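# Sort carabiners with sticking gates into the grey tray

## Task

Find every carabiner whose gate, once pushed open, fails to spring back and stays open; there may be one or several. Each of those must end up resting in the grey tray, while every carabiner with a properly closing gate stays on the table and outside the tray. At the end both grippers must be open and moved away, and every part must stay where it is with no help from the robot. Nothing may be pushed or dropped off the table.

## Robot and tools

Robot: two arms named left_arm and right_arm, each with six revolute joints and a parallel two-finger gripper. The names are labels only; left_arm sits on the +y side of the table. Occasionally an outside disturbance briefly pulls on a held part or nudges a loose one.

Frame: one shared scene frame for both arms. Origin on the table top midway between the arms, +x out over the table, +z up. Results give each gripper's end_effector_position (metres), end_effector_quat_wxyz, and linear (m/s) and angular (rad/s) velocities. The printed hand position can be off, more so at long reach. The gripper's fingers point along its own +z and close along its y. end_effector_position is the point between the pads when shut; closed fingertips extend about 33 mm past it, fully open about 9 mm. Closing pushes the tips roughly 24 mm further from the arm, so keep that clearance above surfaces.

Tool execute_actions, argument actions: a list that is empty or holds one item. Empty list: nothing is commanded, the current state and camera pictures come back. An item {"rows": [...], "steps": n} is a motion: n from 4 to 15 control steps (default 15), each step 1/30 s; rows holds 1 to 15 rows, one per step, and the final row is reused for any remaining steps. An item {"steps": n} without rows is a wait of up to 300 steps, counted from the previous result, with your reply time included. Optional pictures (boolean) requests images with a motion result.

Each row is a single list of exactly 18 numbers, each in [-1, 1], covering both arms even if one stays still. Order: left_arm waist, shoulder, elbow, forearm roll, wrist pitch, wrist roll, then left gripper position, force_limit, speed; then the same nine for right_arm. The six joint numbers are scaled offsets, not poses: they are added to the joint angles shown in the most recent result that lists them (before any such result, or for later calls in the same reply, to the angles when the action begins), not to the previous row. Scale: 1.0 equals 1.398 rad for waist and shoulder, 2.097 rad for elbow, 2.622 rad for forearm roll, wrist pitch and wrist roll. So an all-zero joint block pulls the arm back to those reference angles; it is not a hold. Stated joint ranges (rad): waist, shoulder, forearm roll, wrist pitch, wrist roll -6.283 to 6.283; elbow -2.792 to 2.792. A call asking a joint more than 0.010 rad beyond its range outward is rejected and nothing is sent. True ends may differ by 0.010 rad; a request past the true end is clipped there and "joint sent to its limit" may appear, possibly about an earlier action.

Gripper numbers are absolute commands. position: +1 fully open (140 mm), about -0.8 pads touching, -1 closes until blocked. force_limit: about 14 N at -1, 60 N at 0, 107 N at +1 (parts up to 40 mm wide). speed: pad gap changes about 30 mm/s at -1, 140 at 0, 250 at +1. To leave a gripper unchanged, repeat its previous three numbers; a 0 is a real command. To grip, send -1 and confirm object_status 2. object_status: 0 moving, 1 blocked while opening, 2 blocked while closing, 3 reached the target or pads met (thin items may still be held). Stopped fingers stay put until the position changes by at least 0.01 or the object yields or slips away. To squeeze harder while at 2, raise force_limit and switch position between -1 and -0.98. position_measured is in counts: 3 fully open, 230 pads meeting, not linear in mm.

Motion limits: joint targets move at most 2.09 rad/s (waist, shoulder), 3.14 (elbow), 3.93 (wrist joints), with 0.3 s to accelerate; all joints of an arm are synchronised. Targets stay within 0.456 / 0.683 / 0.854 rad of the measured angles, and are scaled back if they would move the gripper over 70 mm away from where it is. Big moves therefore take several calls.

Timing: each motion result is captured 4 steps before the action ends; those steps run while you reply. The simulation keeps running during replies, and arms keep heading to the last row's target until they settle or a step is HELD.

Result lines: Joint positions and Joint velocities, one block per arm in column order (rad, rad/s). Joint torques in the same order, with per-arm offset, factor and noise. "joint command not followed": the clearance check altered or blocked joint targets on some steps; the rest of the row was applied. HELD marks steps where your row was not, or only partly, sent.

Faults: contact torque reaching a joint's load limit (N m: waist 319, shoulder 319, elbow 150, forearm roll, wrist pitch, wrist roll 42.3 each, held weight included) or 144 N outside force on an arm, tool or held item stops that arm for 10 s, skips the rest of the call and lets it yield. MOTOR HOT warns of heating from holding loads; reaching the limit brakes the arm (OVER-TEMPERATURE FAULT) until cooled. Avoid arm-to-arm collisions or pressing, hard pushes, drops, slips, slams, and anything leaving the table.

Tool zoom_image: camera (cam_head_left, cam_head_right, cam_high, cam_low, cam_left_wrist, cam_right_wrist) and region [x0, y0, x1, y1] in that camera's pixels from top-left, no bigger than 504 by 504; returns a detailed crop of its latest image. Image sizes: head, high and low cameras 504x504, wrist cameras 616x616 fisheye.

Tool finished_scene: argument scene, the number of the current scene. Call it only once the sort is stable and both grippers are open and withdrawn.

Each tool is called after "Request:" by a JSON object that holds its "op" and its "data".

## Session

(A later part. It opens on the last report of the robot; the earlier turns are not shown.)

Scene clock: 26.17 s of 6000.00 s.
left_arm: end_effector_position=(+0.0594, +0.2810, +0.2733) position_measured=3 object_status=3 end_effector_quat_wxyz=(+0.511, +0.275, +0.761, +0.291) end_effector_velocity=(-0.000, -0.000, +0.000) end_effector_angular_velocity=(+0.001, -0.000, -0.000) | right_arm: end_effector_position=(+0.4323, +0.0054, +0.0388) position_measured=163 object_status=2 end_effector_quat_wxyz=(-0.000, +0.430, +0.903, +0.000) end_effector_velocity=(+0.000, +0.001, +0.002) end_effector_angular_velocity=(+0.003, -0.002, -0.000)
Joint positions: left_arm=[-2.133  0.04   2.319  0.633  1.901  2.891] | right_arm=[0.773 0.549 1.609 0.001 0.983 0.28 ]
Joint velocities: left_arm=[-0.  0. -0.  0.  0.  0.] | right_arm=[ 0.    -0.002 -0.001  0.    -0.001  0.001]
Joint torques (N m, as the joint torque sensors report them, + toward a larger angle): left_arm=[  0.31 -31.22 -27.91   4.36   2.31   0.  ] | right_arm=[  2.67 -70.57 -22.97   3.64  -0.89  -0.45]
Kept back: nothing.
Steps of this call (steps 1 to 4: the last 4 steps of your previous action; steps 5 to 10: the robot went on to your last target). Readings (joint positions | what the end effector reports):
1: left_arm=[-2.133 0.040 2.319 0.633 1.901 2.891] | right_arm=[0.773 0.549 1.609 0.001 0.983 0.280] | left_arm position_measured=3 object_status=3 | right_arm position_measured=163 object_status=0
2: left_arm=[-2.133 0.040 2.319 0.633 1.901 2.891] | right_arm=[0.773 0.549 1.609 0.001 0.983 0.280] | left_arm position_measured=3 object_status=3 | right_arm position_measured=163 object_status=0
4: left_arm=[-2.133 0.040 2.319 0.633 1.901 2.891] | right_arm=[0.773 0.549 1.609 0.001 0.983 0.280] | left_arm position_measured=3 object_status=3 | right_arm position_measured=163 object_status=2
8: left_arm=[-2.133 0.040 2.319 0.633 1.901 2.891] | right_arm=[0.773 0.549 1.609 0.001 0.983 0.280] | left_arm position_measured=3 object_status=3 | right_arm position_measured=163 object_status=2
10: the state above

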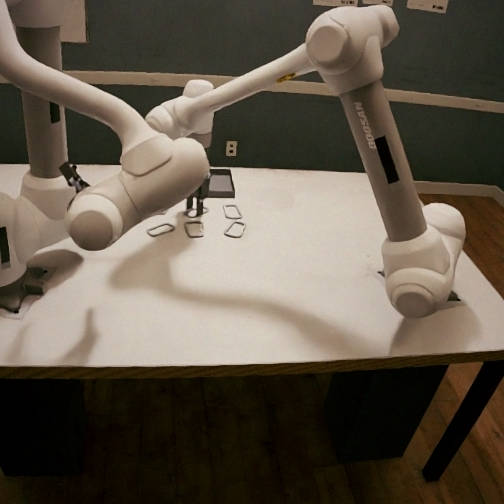

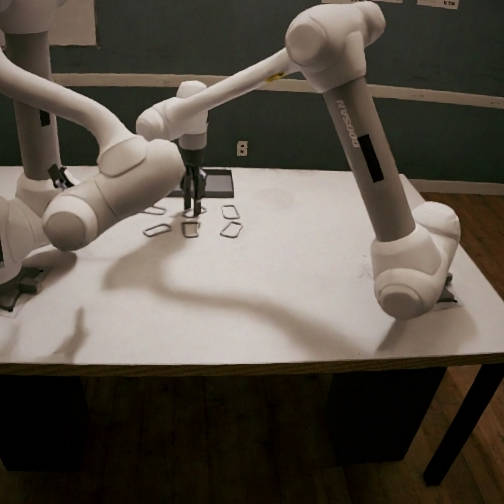

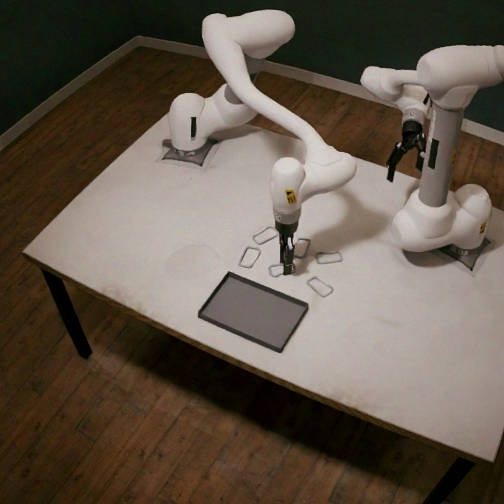

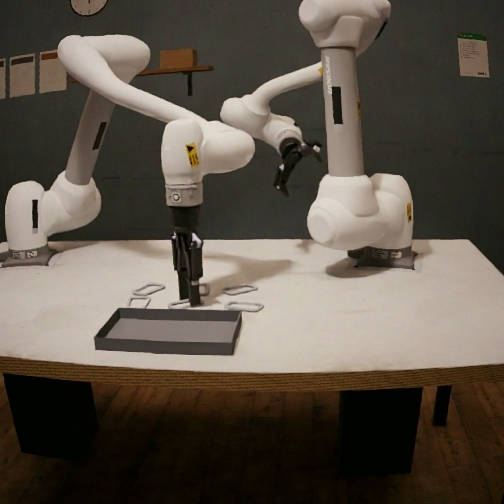

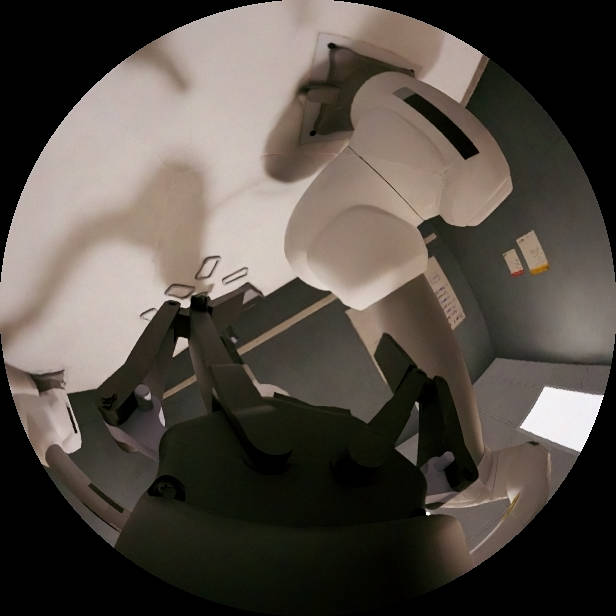

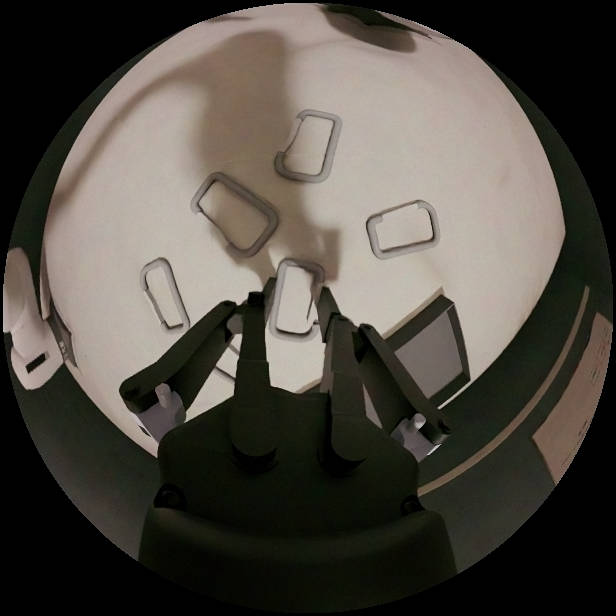

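Request:
{"op": "execute_actions", "data": {"actions": [{"rows":[[0,0,0,0,0,0,1,0,0,0,0,0,0,0,0,0.1,-0.6,0],[0,0,0,0,0,0,1,0,0,0,0,0,0,0,0,0.1,-0.6,0],[0,0,0,0,0,0,1,0,0,0,0,0,0,0,0,0.1,-0.6,0],[0,0,0,0,0,0,1,0,0,0,0,0,0,0,0,0.1,-0.6,0],[0,0,0,0,0,0,1,0,0,0,0,0,0,0,0,0.1,-0.6,0],[0,0,0,0,0,0,1,0,0,0,0,0,0,0,0,0.1,-0.6,0],[0,0,0,0,0,0,1,0,0,0,-0.0007,-0.0003,0,0.0005,0,0.1,-0.6,0]],"steps":15}]}}

Request:
{"op": "execute_actions", "data": {"actions": [{"steps":6}], "pictures": true}}

Request:
{"op": "zoom_image", "data": {"camera": "cam_right_wrist", "region": [220,220,380,350]}}

Scene clock: 26.77 s of 6000.00 s.
left_arm: end_effector_position=(+0.0594, +0.2810, +0.2733) position_measured=3 object_status=3 end_effector_quat_wxyz=(+0.511, +0.275, +0.761, +0.291) end_effector_velocity=(+0.000, +0.000, -0.000) end_effector_angular_velocity=(+0.001, +0.000, +0.001) | right_arm: end_effector_position=(+0.4323, +0.0055, +0.0393) position_measured=117 object_status=0 end_effector_quat_wxyz=(-0.000, +0.430, +0.903, +0.000) end_effector_velocity=(+0.000, -0.000, +0.002) end_effector_angular_velocity=(-0.002, +0.001, -0.000)
Joint positions: left_arm=[-2.133  0.04   2.319  0.633  1.901  2.891] | right_arm=[0.773 0.549 1.609 0.001 0.984 0.28 ]
Joint velocities: left_arm=[ 0.001 -0.    -0.    -0.     0.     0.001] | right_arm=[-0.    -0.002 -0.002 -0.     0.006  0.   ]
Joint torques (N m, as the joint torque sensors report them, + toward a larger angle): left_arm=[  0.05 -31.28 -27.52   4.31   2.16  -0.01] | right_arm=[  2.09 -93.45 -33.21   3.64  -0.29  -0.29]
Steps of this call (steps 1 to 7: the robot went on to your last target; steps 8 to 18: the first 11 steps of this action). Readings (joint positions | what the end effector reports):
8: left_arm=[-2.133 0.040 2.319 0.633 1.901 2.891] | right_arm=[0.773 0.549 1.609 0.001 0.983 0.280] | left_arm position_measured=3 object_status=3 | right_arm position_measured=163 object_status=0
9: left_arm=[-2.133 0.040 2.319 0.633 1.901 2.891] | right_arm=[0.773 0.549 1.609 0.001 0.983 0.280] | left_arm position_measured=3 object_status=3 | right_arm position_measured=163 object_status=0
11: left_arm=[-2.133 0.040 2.319 0.633 1.901 2.891] | right_arm=[0.773 0.550 1.610 0.001 0.983 0.280] | left_arm position_measured=3 object_status=3 | right_arm position_measured=145 object_status=0
15: left_arm=[-2.133 0.040 2.319 0.633 1.901 2.891] | right_arm=[0.773 0.550 1.609 0.001 0.983 0.280] | left_arm position_measured=3 object_status=3 | right_arm position_measured=117 object_status=0
18: the state above

Scene clock: 26.97 s of 6000.00 s.
left_arm: end_effector_position=(+0.0594, +0.2810, +0.2733) position_measured=3 object_status=3 end_effector_quat_wxyz=(+0.511, +0.275, +0.761, +0.291) end_effector_velocity=(+0.000, +0.000, -0.000) end_effector_angular_velocity=(+0.002, +0.001, +0.000) | right_arm: end_effector_position=(+0.4323, +0.0055, +0.0397) position_measured=117 object_status=3 end_effector_quat_wxyz=(-0.000, +0.430, +0.903, +0.000) end_effector_velocity=(-0.000, -0.000, +0.001) end_effector_angular_velocity=(+0.001, -0.000, +0.001)
Joint positions: left_arm=[-2.133  0.04   2.319  0.633  1.901  2.891] | right_arm=[0.773 0.548 1.609 0.001 0.984 0.28 ]
Joint velocities: left_arm=[ 0.    -0.    -0.    -0.001 -0.     0.002] | right_arm=[-0.    -0.002  0.    -0.     0.001 -0.001]
Joint torques (N m, as the joint torque sensors report them, + toward a larger angle): left_arm=[  0.08 -31.34 -27.6    4.42   2.22  -0.02] | right_arm=[  3.79 -89.75 -32.36   3.88   0.09  -0.36]
Kept back: nothing.
Steps of this call (steps 1 to 4: the last 4 steps of your previous action; steps 5 to 6: the robot went on to your last target). Readings (joint positions | what the end effector reports):
1: left_arm=[-2.133 0.040 2.319 0.633 1.901 2.891] | right_arm=[0.773 0.549 1.609 0.001 0.984 0.280] | left_arm position_measured=3 object_status=3 | right_arm position_measured=117 object_status=0
2: left_arm=[-2.133 0.040 2.319 0.633 1.901 2.891] | right_arm=[0.773 0.549 1.609 0.001 0.984 0.280] | left_arm position_measured=3 object_status=3 | right_arm position_measured=117 object_status=0
4: left_arm=[-2.133 0.040 2.319 0.633 1.901 2.891] | right_arm=[0.773 0.548 1.609 0.001 0.984 0.280] | left_arm position_measured=3 object_status=3 | right_arm position_measured=117 object_status=3
6: the state above

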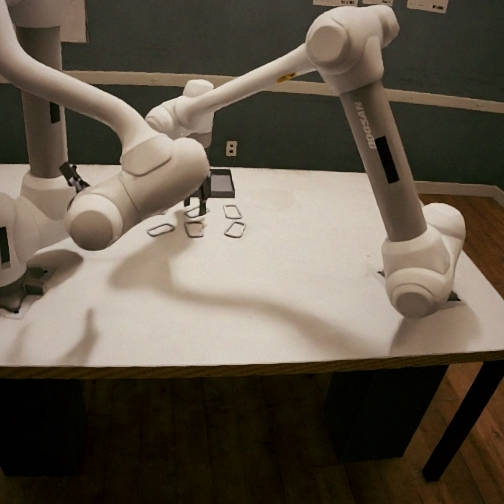

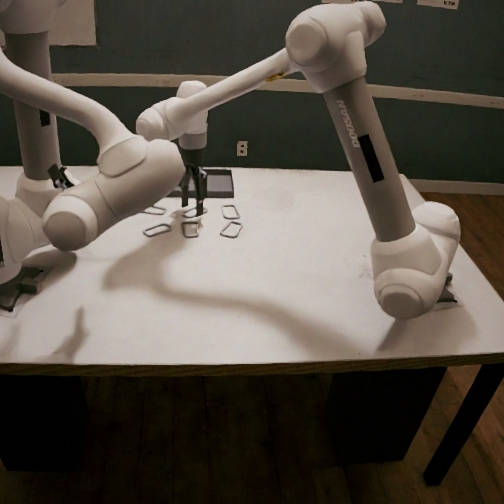

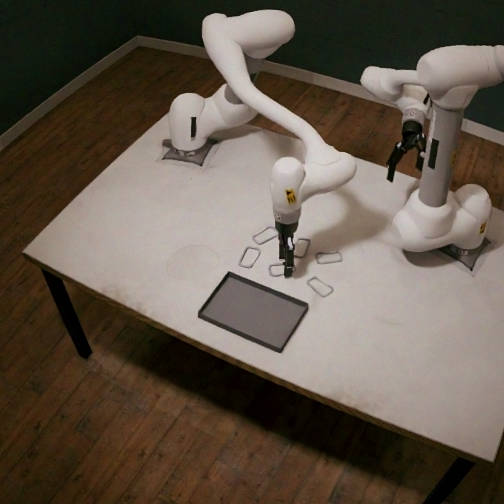

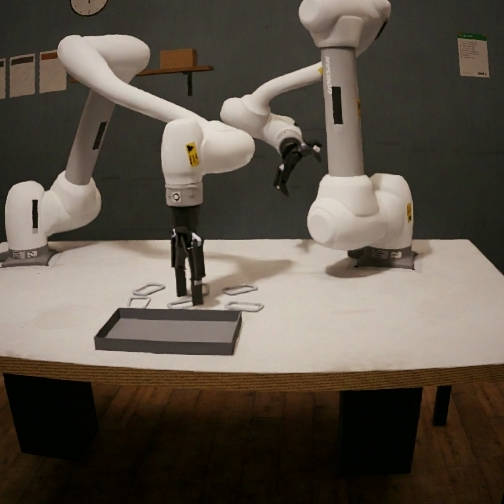

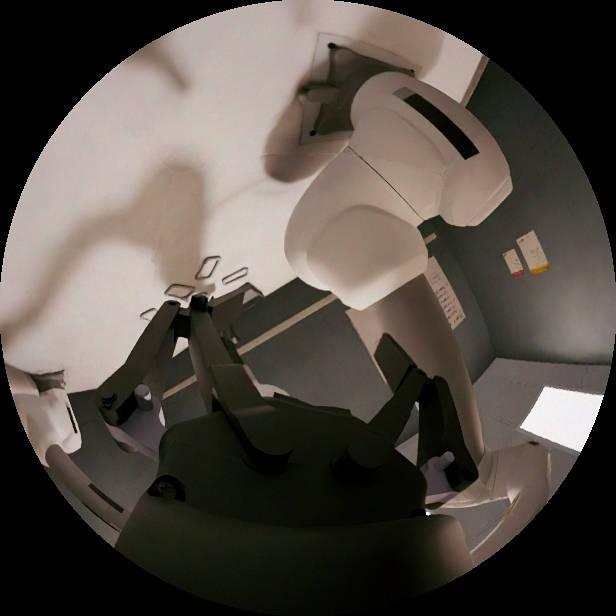

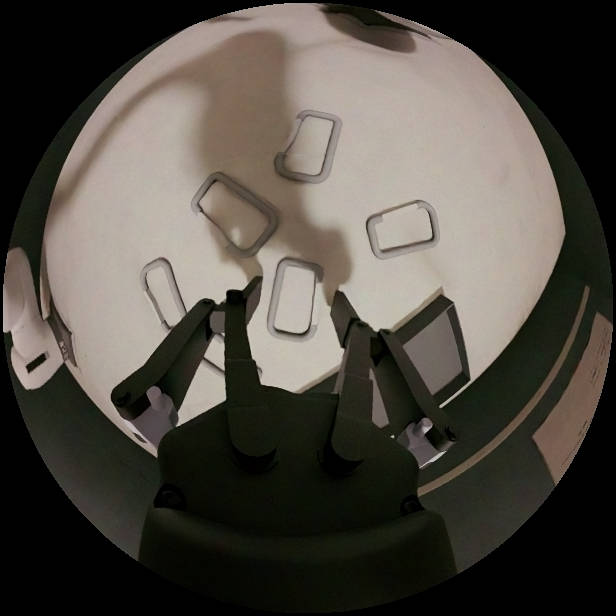

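Region (220, 220, 380, 350) of cam_right_wrist's 616x616 image, scaled by 3.150, with more detail than that image has; it fills the top 410 rows of this view, and the rest is white.

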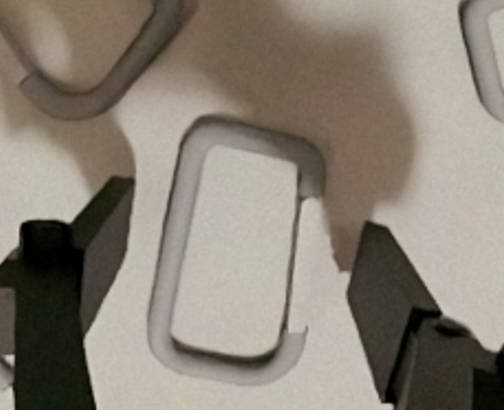

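Request:
{"op": "execute_actions", "data": {"actions": [{"rows":[[0,0,0,0,0,0,1,0,0,0.002,0.0005,-0.0006,0,0.0002,0.001,0.1,-0.6,0],[0,0,0,0,0,0,1,0,0,0.002,0.0005,-0.0006,0,0.0002,0.001,0.1,-0.6,0],[0,0,0,0,0,0,1,0,0,0.002,0.0005,-0.0006,0,0.0002,0.001,-0.55,-0.5,0]],"steps":15}]}}

Request:
{"op": "execute_actions", "data": {"actions": [{"steps":8}], "pictures": true}}

Request:
{"op": "zoom_image", "data": {"camera": "cam_right_wrist", "region": [220,220,380,350]}}

Scene clock: 27.70 s of 6000.00 s.
left_arm: end_effector_position=(+0.0594, +0.2810, +0.2733) position_measured=3 object_status=3 end_effector_quat_wxyz=(+0.511, +0.275, +0.761, +0.291) end_effector_velocity=(+0.000, -0.000, -0.000) end_effector_angular_velocity=(+0.000, -0.001, +0.001) | right_arm: end_effector_position=(+0.4311, +0.0075, +0.0403) position_measured=172 object_status=0 end_effector_quat_wxyz=(-0.000, +0.430, +0.903, +0.001) end_effector_velocity=(+0.002, +0.003, +0.003) end_effector_angular_velocity=(+0.005, -0.004, -0.001)
Joint positions: left_arm=[-2.133  0.04   2.319  0.633  1.901  2.891] | right_arm=[0.776 0.549 1.607 0.001 0.985 0.283]
Joint velocities: left_arm=[ 0.001  0.001  0.    -0.    -0.    -0.001] | right_arm=[-0.    -0.001 -0.005 -0.    -0.     0.001]
Joint torques (N m, as the joint torque sensors report them, + toward a larger angle): left_arm=[ -0.36 -31.99 -27.85   4.28   2.28   0.  ] | right_arm=[  6.92 -37.67   2.86   5.15   3.44  -0.13]
Steps of this call (steps 1 to 11: the robot went on to your last target; steps 12 to 22: the first 11 steps of this action). Readings (joint positions | what the end effector reports):
12: left_arm=[-2.133 0.040 2.319 0.633 1.901 2.891] | right_arm=[0.773 0.548 1.609 0.001 0.984 0.280] | left_arm position_measured=3 object_status=3 | right_arm position_measured=117 object_status=3
13: left_arm=[-2.133 0.040 2.319 0.633 1.901 2.891] | right_arm=[0.774 0.548 1.608 0.001 0.984 0.281] | left_arm position_measured=3 object_status=3 | right_arm position_measured=117 object_status=3
15: left_arm=[-2.133 0.040 2.319 0.633 1.901 2.891] | right_arm=[0.775 0.548 1.608 0.001 0.984 0.282] | left_arm position_measured=3 object_status=3 | right_arm position_measured=119 object_status=0
19: left_arm=[-2.133 0.040 2.319 0.633 1.901 2.891] | right_arm=[0.776 0.549 1.608 0.001 0.985 0.282] | left_arm position_measured=3 object_status=3 | right_arm position_measured=150 object_status=0
22: the state above

Scene clock: 27.97 s of 6000.00 s.
left_arm: end_effector_position=(+0.0594, +0.2810, +0.2733) position_measured=3 object_status=3 end_effector_quat_wxyz=(+0.511, +0.275, +0.761, +0.291) end_effector_velocity=(+0.000, +0.000, +0.000) end_effector_angular_velocity=(-0.001, +0.001, +0.002) | right_arm: end_effector_position=(+0.4309, +0.0074, +0.0402) position_measured=199 object_status=0 end_effector_quat_wxyz=(-0.000, +0.430, +0.903, +0.001) end_effector_velocity=(-0.001, -0.001, -0.000) end_effector_angular_velocity=(-0.002, +0.001, +0.001)
Joint positions: left_arm=[-2.133  0.04   2.319  0.633  1.901  2.891] | right_arm=[0.776 0.549 1.607 0.001 0.984 0.283]
Joint velocities: left_arm=[ 0.001 -0.002 -0.    -0.     0.     0.   ] | right_arm=[ 0.    -0.001  0.002  0.     0.001 -0.   ]
Joint torques (N m, as the joint torque sensors report them, + toward a larger angle): left_arm=[ -0.8  -31.66 -27.66   4.31   2.25   0.02] | right_arm=[ 5.59  1.08 27.74  4.85  6.92 -0.4 ]
Kept back: nothing.
Steps of this call (steps 1 to 4: the last 4 steps of your previous action; steps 5 to 8: the robot went on to your last target). Readings (joint positions | what the end effector reports):
1: left_arm=[-2.133 0.040 2.319 0.633 1.901 2.891] | right_arm=[0.776 0.549 1.607 0.001 0.985 0.283] | left_arm position_measured=3 object_status=3 | right_arm position_measured=180 object_status=0
2: left_arm=[-2.133 0.040 2.319 0.633 1.901 2.891] | right_arm=[0.776 0.549 1.607 0.001 0.984 0.283] | left_arm position_measured=3 object_status=3 | right_arm position_measured=188 object_status=0
4: left_arm=[-2.133 0.040 2.319 0.633 1.901 2.891] | right_arm=[0.776 0.549 1.607 0.001 0.984 0.283] | left_arm position_measured=3 object_status=3 | right_arm position_measured=199 object_status=0
8: the state above

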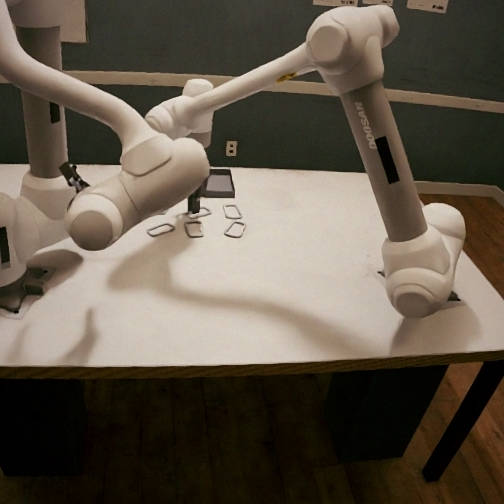

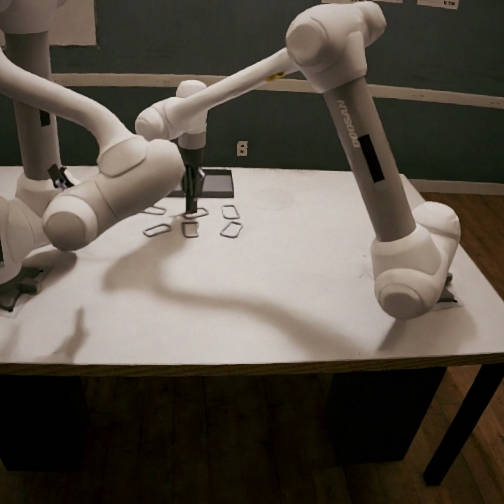

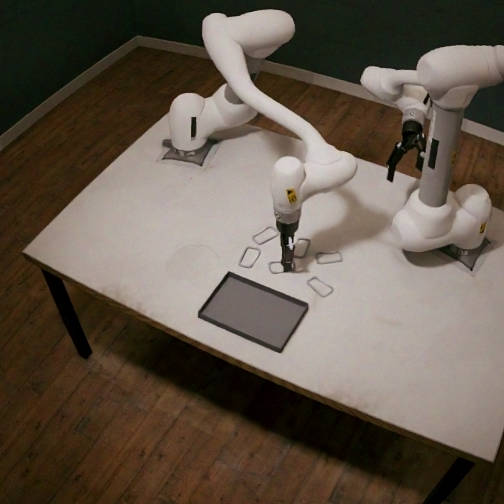

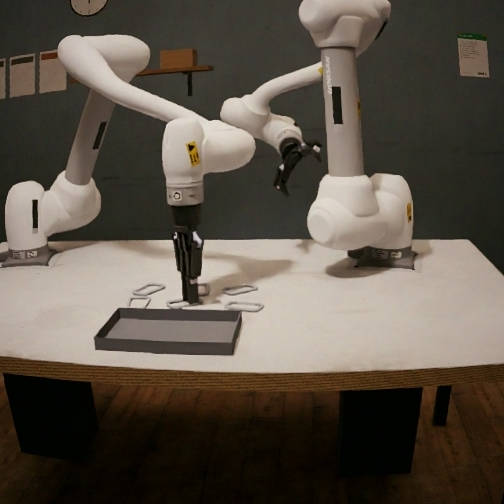

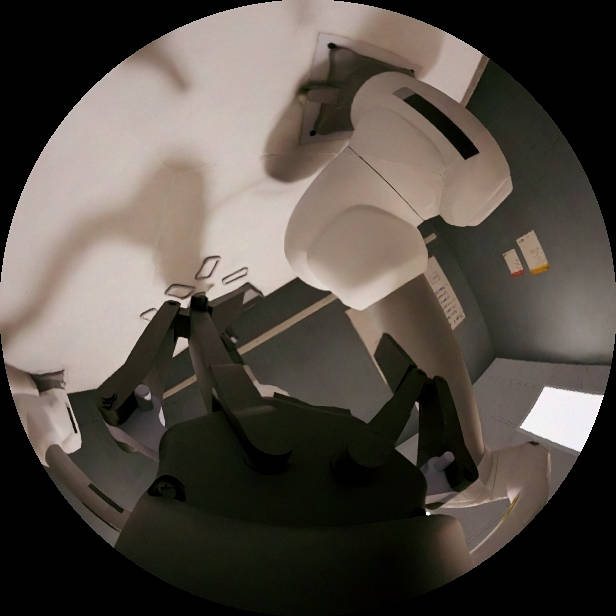

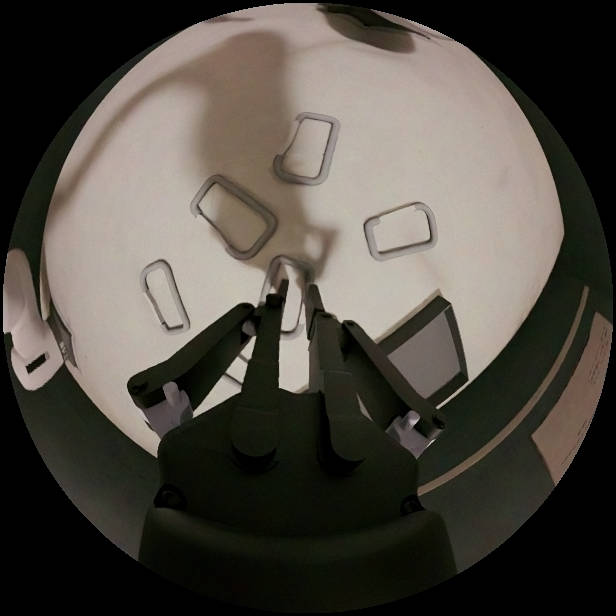

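Region (220, 220, 380, 350) of cam_right_wrist's 616x616 image, scaled by 3.150, with more detail than that image has; it fills the top 410 rows of this view, and the rest is white.

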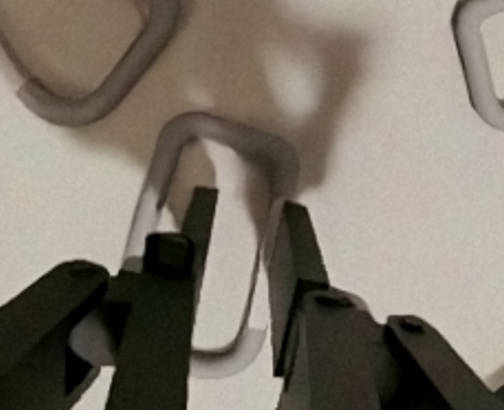

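Request:
{"op": "execute_actions", "data": {"actions": [{"rows":[[0,0,0,0,0,0,1,0,0,0,-0.009,-0.0043,0,0.0082,0,-0.55,-0.5,0],[0,0,0,0,0,0,1,0,0,0,-0.009,-0.0043,0,0.0082,0,-0.55,-0.5,0],[0,0,0,0,0,0,1,0,0,0,-0.009,-0.0043,0,0.0082,0,0.2,-0.5,0.5]],"steps":15}]}}

Request:
{"op": "execute_actions", "data": {"actions": [{"steps":8}], "pictures": true}}

Request:
{"op": "zoom_image", "data": {"camera": "cam_right_wrist", "region": [200,200,400,362]}}

Scene clock: 28.57 s of 6000.00 s.
left_arm: end_effector_position=(+0.0594, +0.2810, +0.2733) position_measured=3 object_status=3 end_effector_quat_wxyz=(+0.511, +0.275, +0.761, +0.291) end_effector_velocity=(-0.000, +0.000, -0.000) end_effector_angular_velocity=(-0.001, -0.000, +0.000) | right_arm: end_effector_position=(+0.4308, +0.0073, +0.0539) position_measured=121 object_status=0 end_effector_quat_wxyz=(-0.000, +0.430, +0.903, +0.001) end_effector_velocity=(+0.001, +0.001, +0.006) end_effector_angular_velocity=(+0.004, -0.003, +0.000)
Joint positions: left_arm=[-2.133  0.04   2.319  0.633  1.901  2.891] | right_arm=[0.776 0.537 1.598 0.001 1.006 0.283]
Joint velocities: left_arm=[-0.001  0.    -0.    -0.001 -0.    -0.002] | right_arm=[-0.    -0.006 -0.003 -0.     0.003  0.   ]
Joint torques (N m, as the joint torque sensors report them, + toward a larger angle): left_arm=[ -0.52 -30.74 -27.67   4.27   2.19   0.04] | right_arm=[  2.38 -89.86 -34.24   3.87  -0.08  -0.22]
Steps of this call (steps 1 to 7: the robot went on to your last target; steps 8 to 18: the first 11 steps of this action). Readings (joint positions | what the end effector reports):
8: left_arm=[-2.133 0.040 2.319 0.633 1.901 2.891] | right_arm=[0.776 0.549 1.607 0.001 0.985 0.283] | left_arm position_measured=3 object_status=3 | right_arm position_measured=199 object_status=3
9: left_arm=[-2.133 0.040 2.319 0.633 1.901 2.891] | right_arm=[0.776 0.547 1.607 0.001 0.989 0.283] | left_arm position_measured=3 object_status=3 | right_arm position_measured=199 object_status=3
11: left_arm=[-2.133 0.040 2.319 0.633 1.901 2.891] | right_arm=[0.776 0.541 1.602 0.001 1.000 0.283] | left_arm position_measured=3 object_status=3 | right_arm position_measured=195 object_status=0
15: left_arm=[-2.133 0.040 2.319 0.633 1.901 2.891] | right_arm=[0.776 0.537 1.599 0.001 1.005 0.283] | left_arm position_measured=3 object_status=3 | right_arm position_measured=153 object_status=0
18: the state above

Scene clock: 28.83 s of 6000.00 s.
left_arm: end_effector_position=(+0.0594, +0.2810, +0.2733) position_measured=3 object_status=3 end_effector_quat_wxyz=(+0.511, +0.275, +0.761, +0.291) end_effector_velocity=(+0.000, +0.000, -0.000) end_effector_angular_velocity=(+0.002, +0.001, +0.001) | right_arm: end_effector_position=(+0.4309, +0.0073, +0.0543) position_measured=104 object_status=3 end_effector_quat_wxyz=(-0.000, +0.430, +0.903, +0.001) end_effector_velocity=(-0.000, -0.000, -0.001) end_effector_angular_velocity=(-0.000, +0.000, +0.001)
Joint positions: left_arm=[-2.133  0.04   2.319  0.633  1.901  2.891] | right_arm=[0.776 0.536 1.598 0.001 1.006 0.283]
Joint velocities: left_arm=[ 0.001 -0.     0.    -0.001  0.     0.001] | right_arm=[ 0.  0.  0. -0. -0. -0.]
Joint torques (N m, as the joint torque sensors report them, + toward a larger angle): left_arm=[ -0.25 -31.07 -27.51   4.38   2.27   0.05] | right_arm=[  2.69 -89.27 -33.69   3.66   0.    -0.41]
Kept back: nothing.
Steps of this call (steps 1 to 4: the last 4 steps of your previous action; steps 5 to 8: the robot went on to your last target). Readings (joint positions | what the end effector reports):
1: left_arm=[-2.133 0.040 2.319 0.633 1.901 2.891] | right_arm=[0.776 0.536 1.598 0.001 1.006 0.283] | left_arm position_measured=3 object_status=3 | right_arm position_measured=111 object_status=0
2: left_arm=[-2.133 0.040 2.319 0.633 1.901 2.891] | right_arm=[0.776 0.536 1.598 0.001 1.006 0.283] | left_arm position_measured=3 object_status=3 | right_arm position_measured=104 object_status=0
4: left_arm=[-2.133 0.040 2.319 0.633 1.901 2.891] | right_arm=[0.776 0.536 1.598 0.001 1.006 0.283] | left_arm position_measured=3 object_status=3 | right_arm position_measured=104 object_status=0
8: the state above

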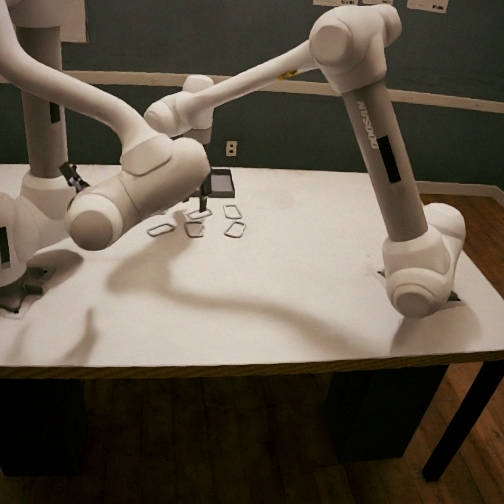

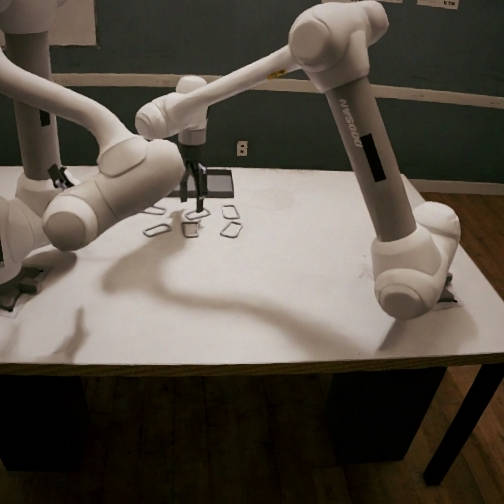

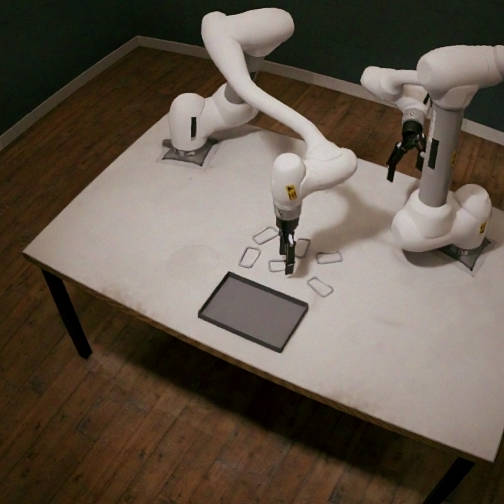

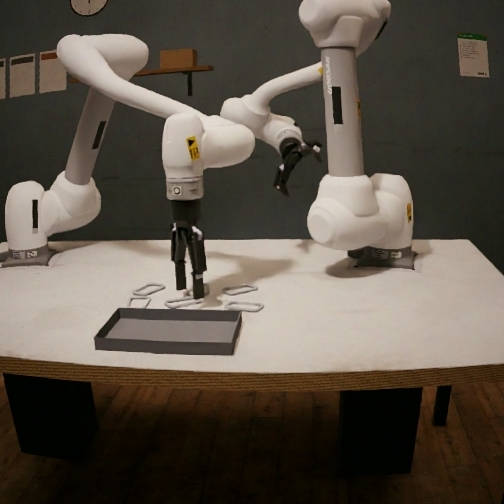

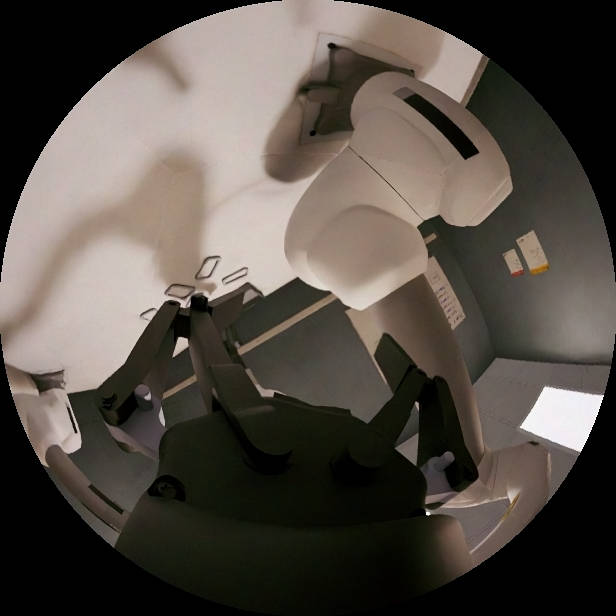

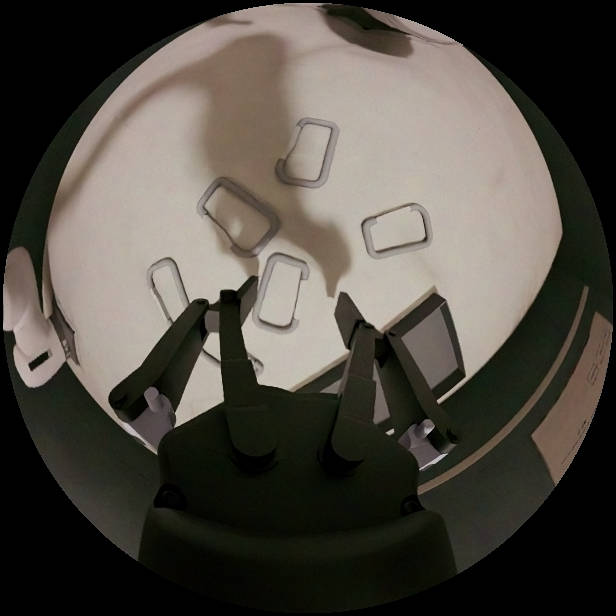

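Region (200, 200, 400, 362) of cam_right_wrist's 616x616 image, scaled by 2.520, with more detail than that image has; it fills the top 408 rows of this view, and the rest is white.

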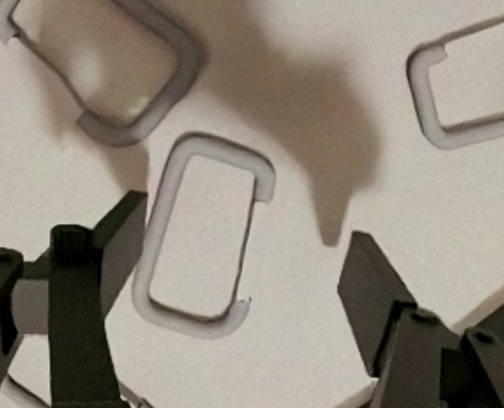

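Request:
{"op": "execute_actions", "data": {"actions": [{"rows":[[0,0,0,0,0,0,1,0,0,0.1094,-0.0474,0.0479,0,-0.0124,-0.2616,0.2,-0.5,0]],"steps":15}]}}

Request:
{"op": "execute_actions", "data": {"actions": [{"steps":8}], "pictures": true}}

Request:
{"op": "zoom_image", "data": {"camera": "cam_right_wrist", "region": [200,200,400,362]}}

Scene clock: 30.07 s of 6000.00 s.
left_arm: end_effector_position=(+0.0594, +0.2810, +0.2733) position_measured=3 object_status=3 end_effector_quat_wxyz=(+0.511, +0.275, +0.761, +0.291) end_effector_velocity=(+0.000, +0.000, +0.000) end_effector_angular_velocity=(-0.002, +0.001, +0.001) | right_arm: end_effector_position=(+0.3380, +0.0200, +0.0574) position_measured=104 object_status=3 end_effector_quat_wxyz=(-0.000, +0.140, +0.990, +0.000) end_effector_velocity=(-0.321, +0.023, +0.009) end_effector_angular_velocity=(-0.002, +0.001, +2.100)
Joint positions: left_arm=[-2.133  0.04   2.319  0.633  1.901  2.891] | right_arm=[ 0.887  0.488  1.671  0.001  0.982 -0.215]
Joint velocities: left_arm=[ 0.001 -0.002 -0.     0.     0.    -0.001] | right_arm=[ 0.388 -0.166  0.252 -0.    -0.081 -1.712]
Joint torques (N m, as the joint torque sensors report them, + toward a larger angle): left_arm=[  0.17 -30.95 -27.58   4.34   2.27   0.02] | right_arm=[ -0.56 -81.12 -33.73   3.71   0.12  -0.3 ]
Steps of this call (steps 1 to 15: the robot went on to your last target; steps 16 to 26: nothing new was sent; steps 27 to 37: the first 11 steps of this action). Readings (joint positions | what the end effector reports):
27: left_arm=[-2.133 0.040 2.319 0.633 1.901 2.891] | right_arm=[0.776 0.536 1.598 0.001 1.006 0.283] | left_arm position_measured=3 object_status=3 | right_arm position_measured=104 object_status=3
28: left_arm=[-2.133 0.040 2.319 0.633 1.901 2.891] | right_arm=[0.777 0.536 1.599 0.001 1.006 0.276] | left_arm position_measured=3 object_status=3 | right_arm position_measured=104 object_status=3
30: left_arm=[-2.133 0.040 2.319 0.633 1.901 2.891] | right_arm=[0.789 0.530 1.607 0.001 1.003 0.220] | left_arm position_measured=3 object_status=3 | right_arm position_measured=104 object_status=3
34: left_arm=[-2.133 0.040 2.319 0.633 1.901 2.891] | right_arm=[0.845 0.506 1.644 0.001 0.991 -0.028] | left_arm position_measured=3 object_status=3 | right_arm position_measured=104 object_status=3
37: the state above

Scene clock: 30.33 s of 6000.00 s.
left_arm: end_effector_position=(+0.0594, +0.2810, +0.2733) position_measured=3 object_status=3 end_effector_quat_wxyz=(+0.511, +0.275, +0.761, +0.291) end_effector_velocity=(+0.000, +0.000, +0.000) end_effector_angular_velocity=(+0.000, +0.001, +0.001) | right_arm: end_effector_position=(+0.3038, +0.0215, +0.0581) position_measured=104 object_status=3 end_effector_quat_wxyz=(-0.000, +0.027, +1.000, +0.000) end_effector_velocity=(-0.004, -0.001, -0.001) end_effector_angular_velocity=(-0.001, +0.000, +0.029)
Joint positions: left_arm=[-2.133  0.04   2.319  0.633  1.901  2.891] | right_arm=[ 0.928  0.47   1.698  0.001  0.973 -0.401]
Joint velocities: left_arm=[ 0.001 -0.001  0.    -0.    -0.     0.001] | right_arm=[ 0.004 -0.001  0.004 -0.    -0.001 -0.024]
Joint torques (N m, as the joint torque sensors report them, + toward a larger angle): left_arm=[ -0.2  -31.42 -27.67   4.35   2.21   0.06] | right_arm=[  3.27 -82.22 -32.75   3.67  -0.11  -0.47]
Kept back: nothing.
Steps of this call (steps 1 to 4: the last 4 steps of your previous action; steps 5 to 8: the robot went on to your last target). Readings (joint positions | what the end effector reports):
1: left_arm=[-2.133 0.040 2.319 0.633 1.901 2.891] | right_arm=[0.899 0.483 1.679 0.001 0.980 -0.270] | left_arm position_measured=3 object_status=3 | right_arm position_measured=104 object_status=3
2: left_arm=[-2.133 0.040 2.319 0.633 1.901 2.891] | right_arm=[0.909 0.478 1.686 0.001 0.978 -0.316] | left_arm position_measured=3 object_status=3 | right_arm position_measured=104 object_status=3
4: left_arm=[-2.133 0.040 2.319 0.633 1.901 2.891] | right_arm=[0.923 0.472 1.695 0.001 0.975 -0.378] | left_arm position_measured=3 object_status=3 | right_arm position_measured=104 object_status=3
8: the state above

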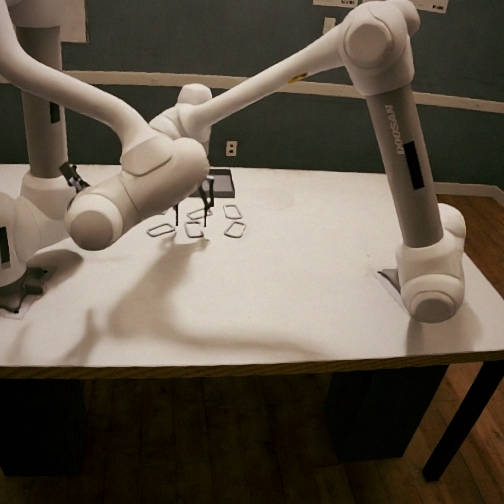

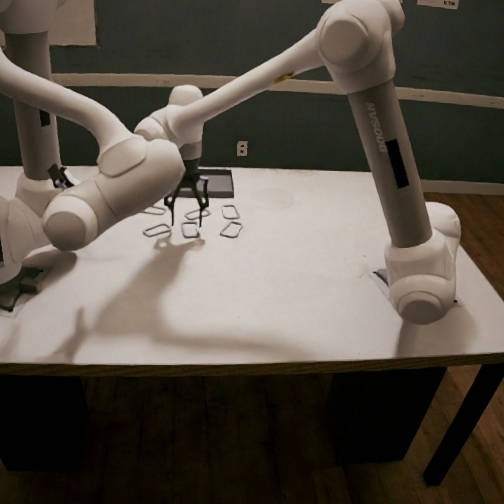

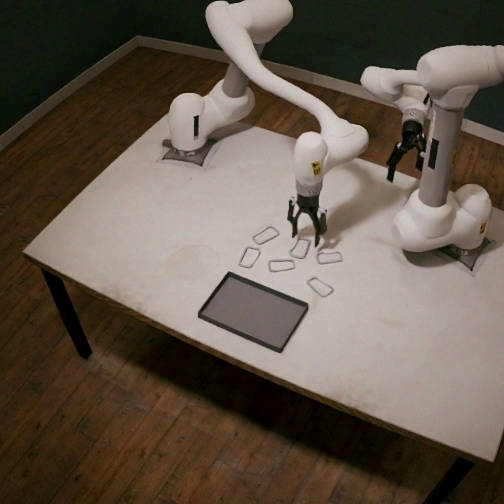

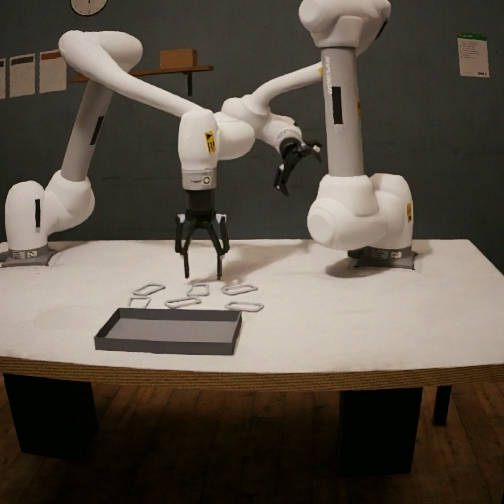

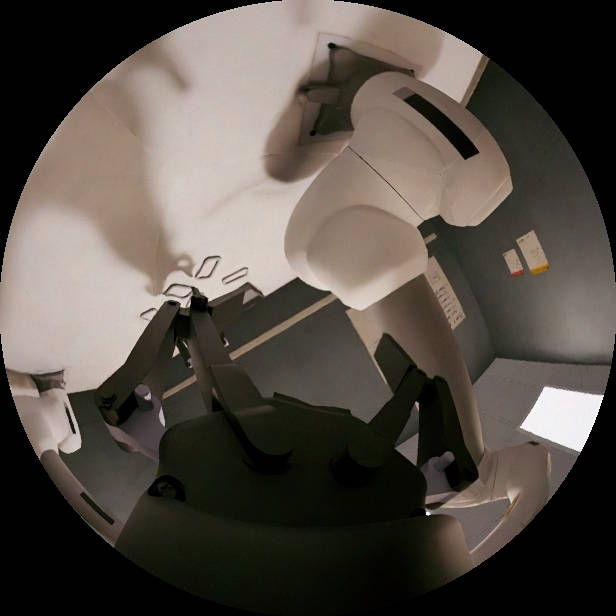

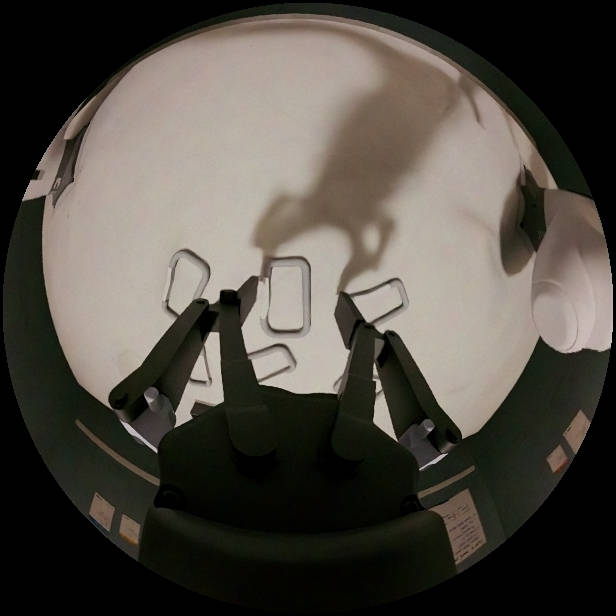

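Region (200, 200, 400, 362) of cam_right_wrist's 616x616 image, scaled by 2.520, with more detail than that image has; it fills the top 408 rows of this view, and the rest is white.

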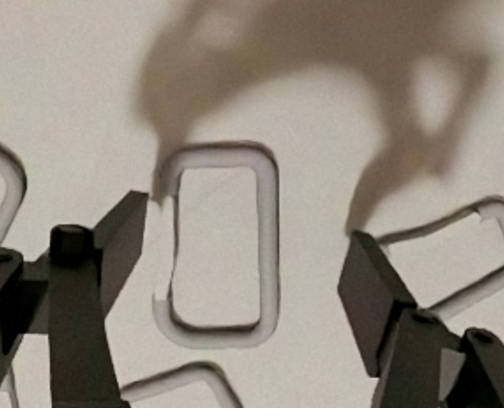

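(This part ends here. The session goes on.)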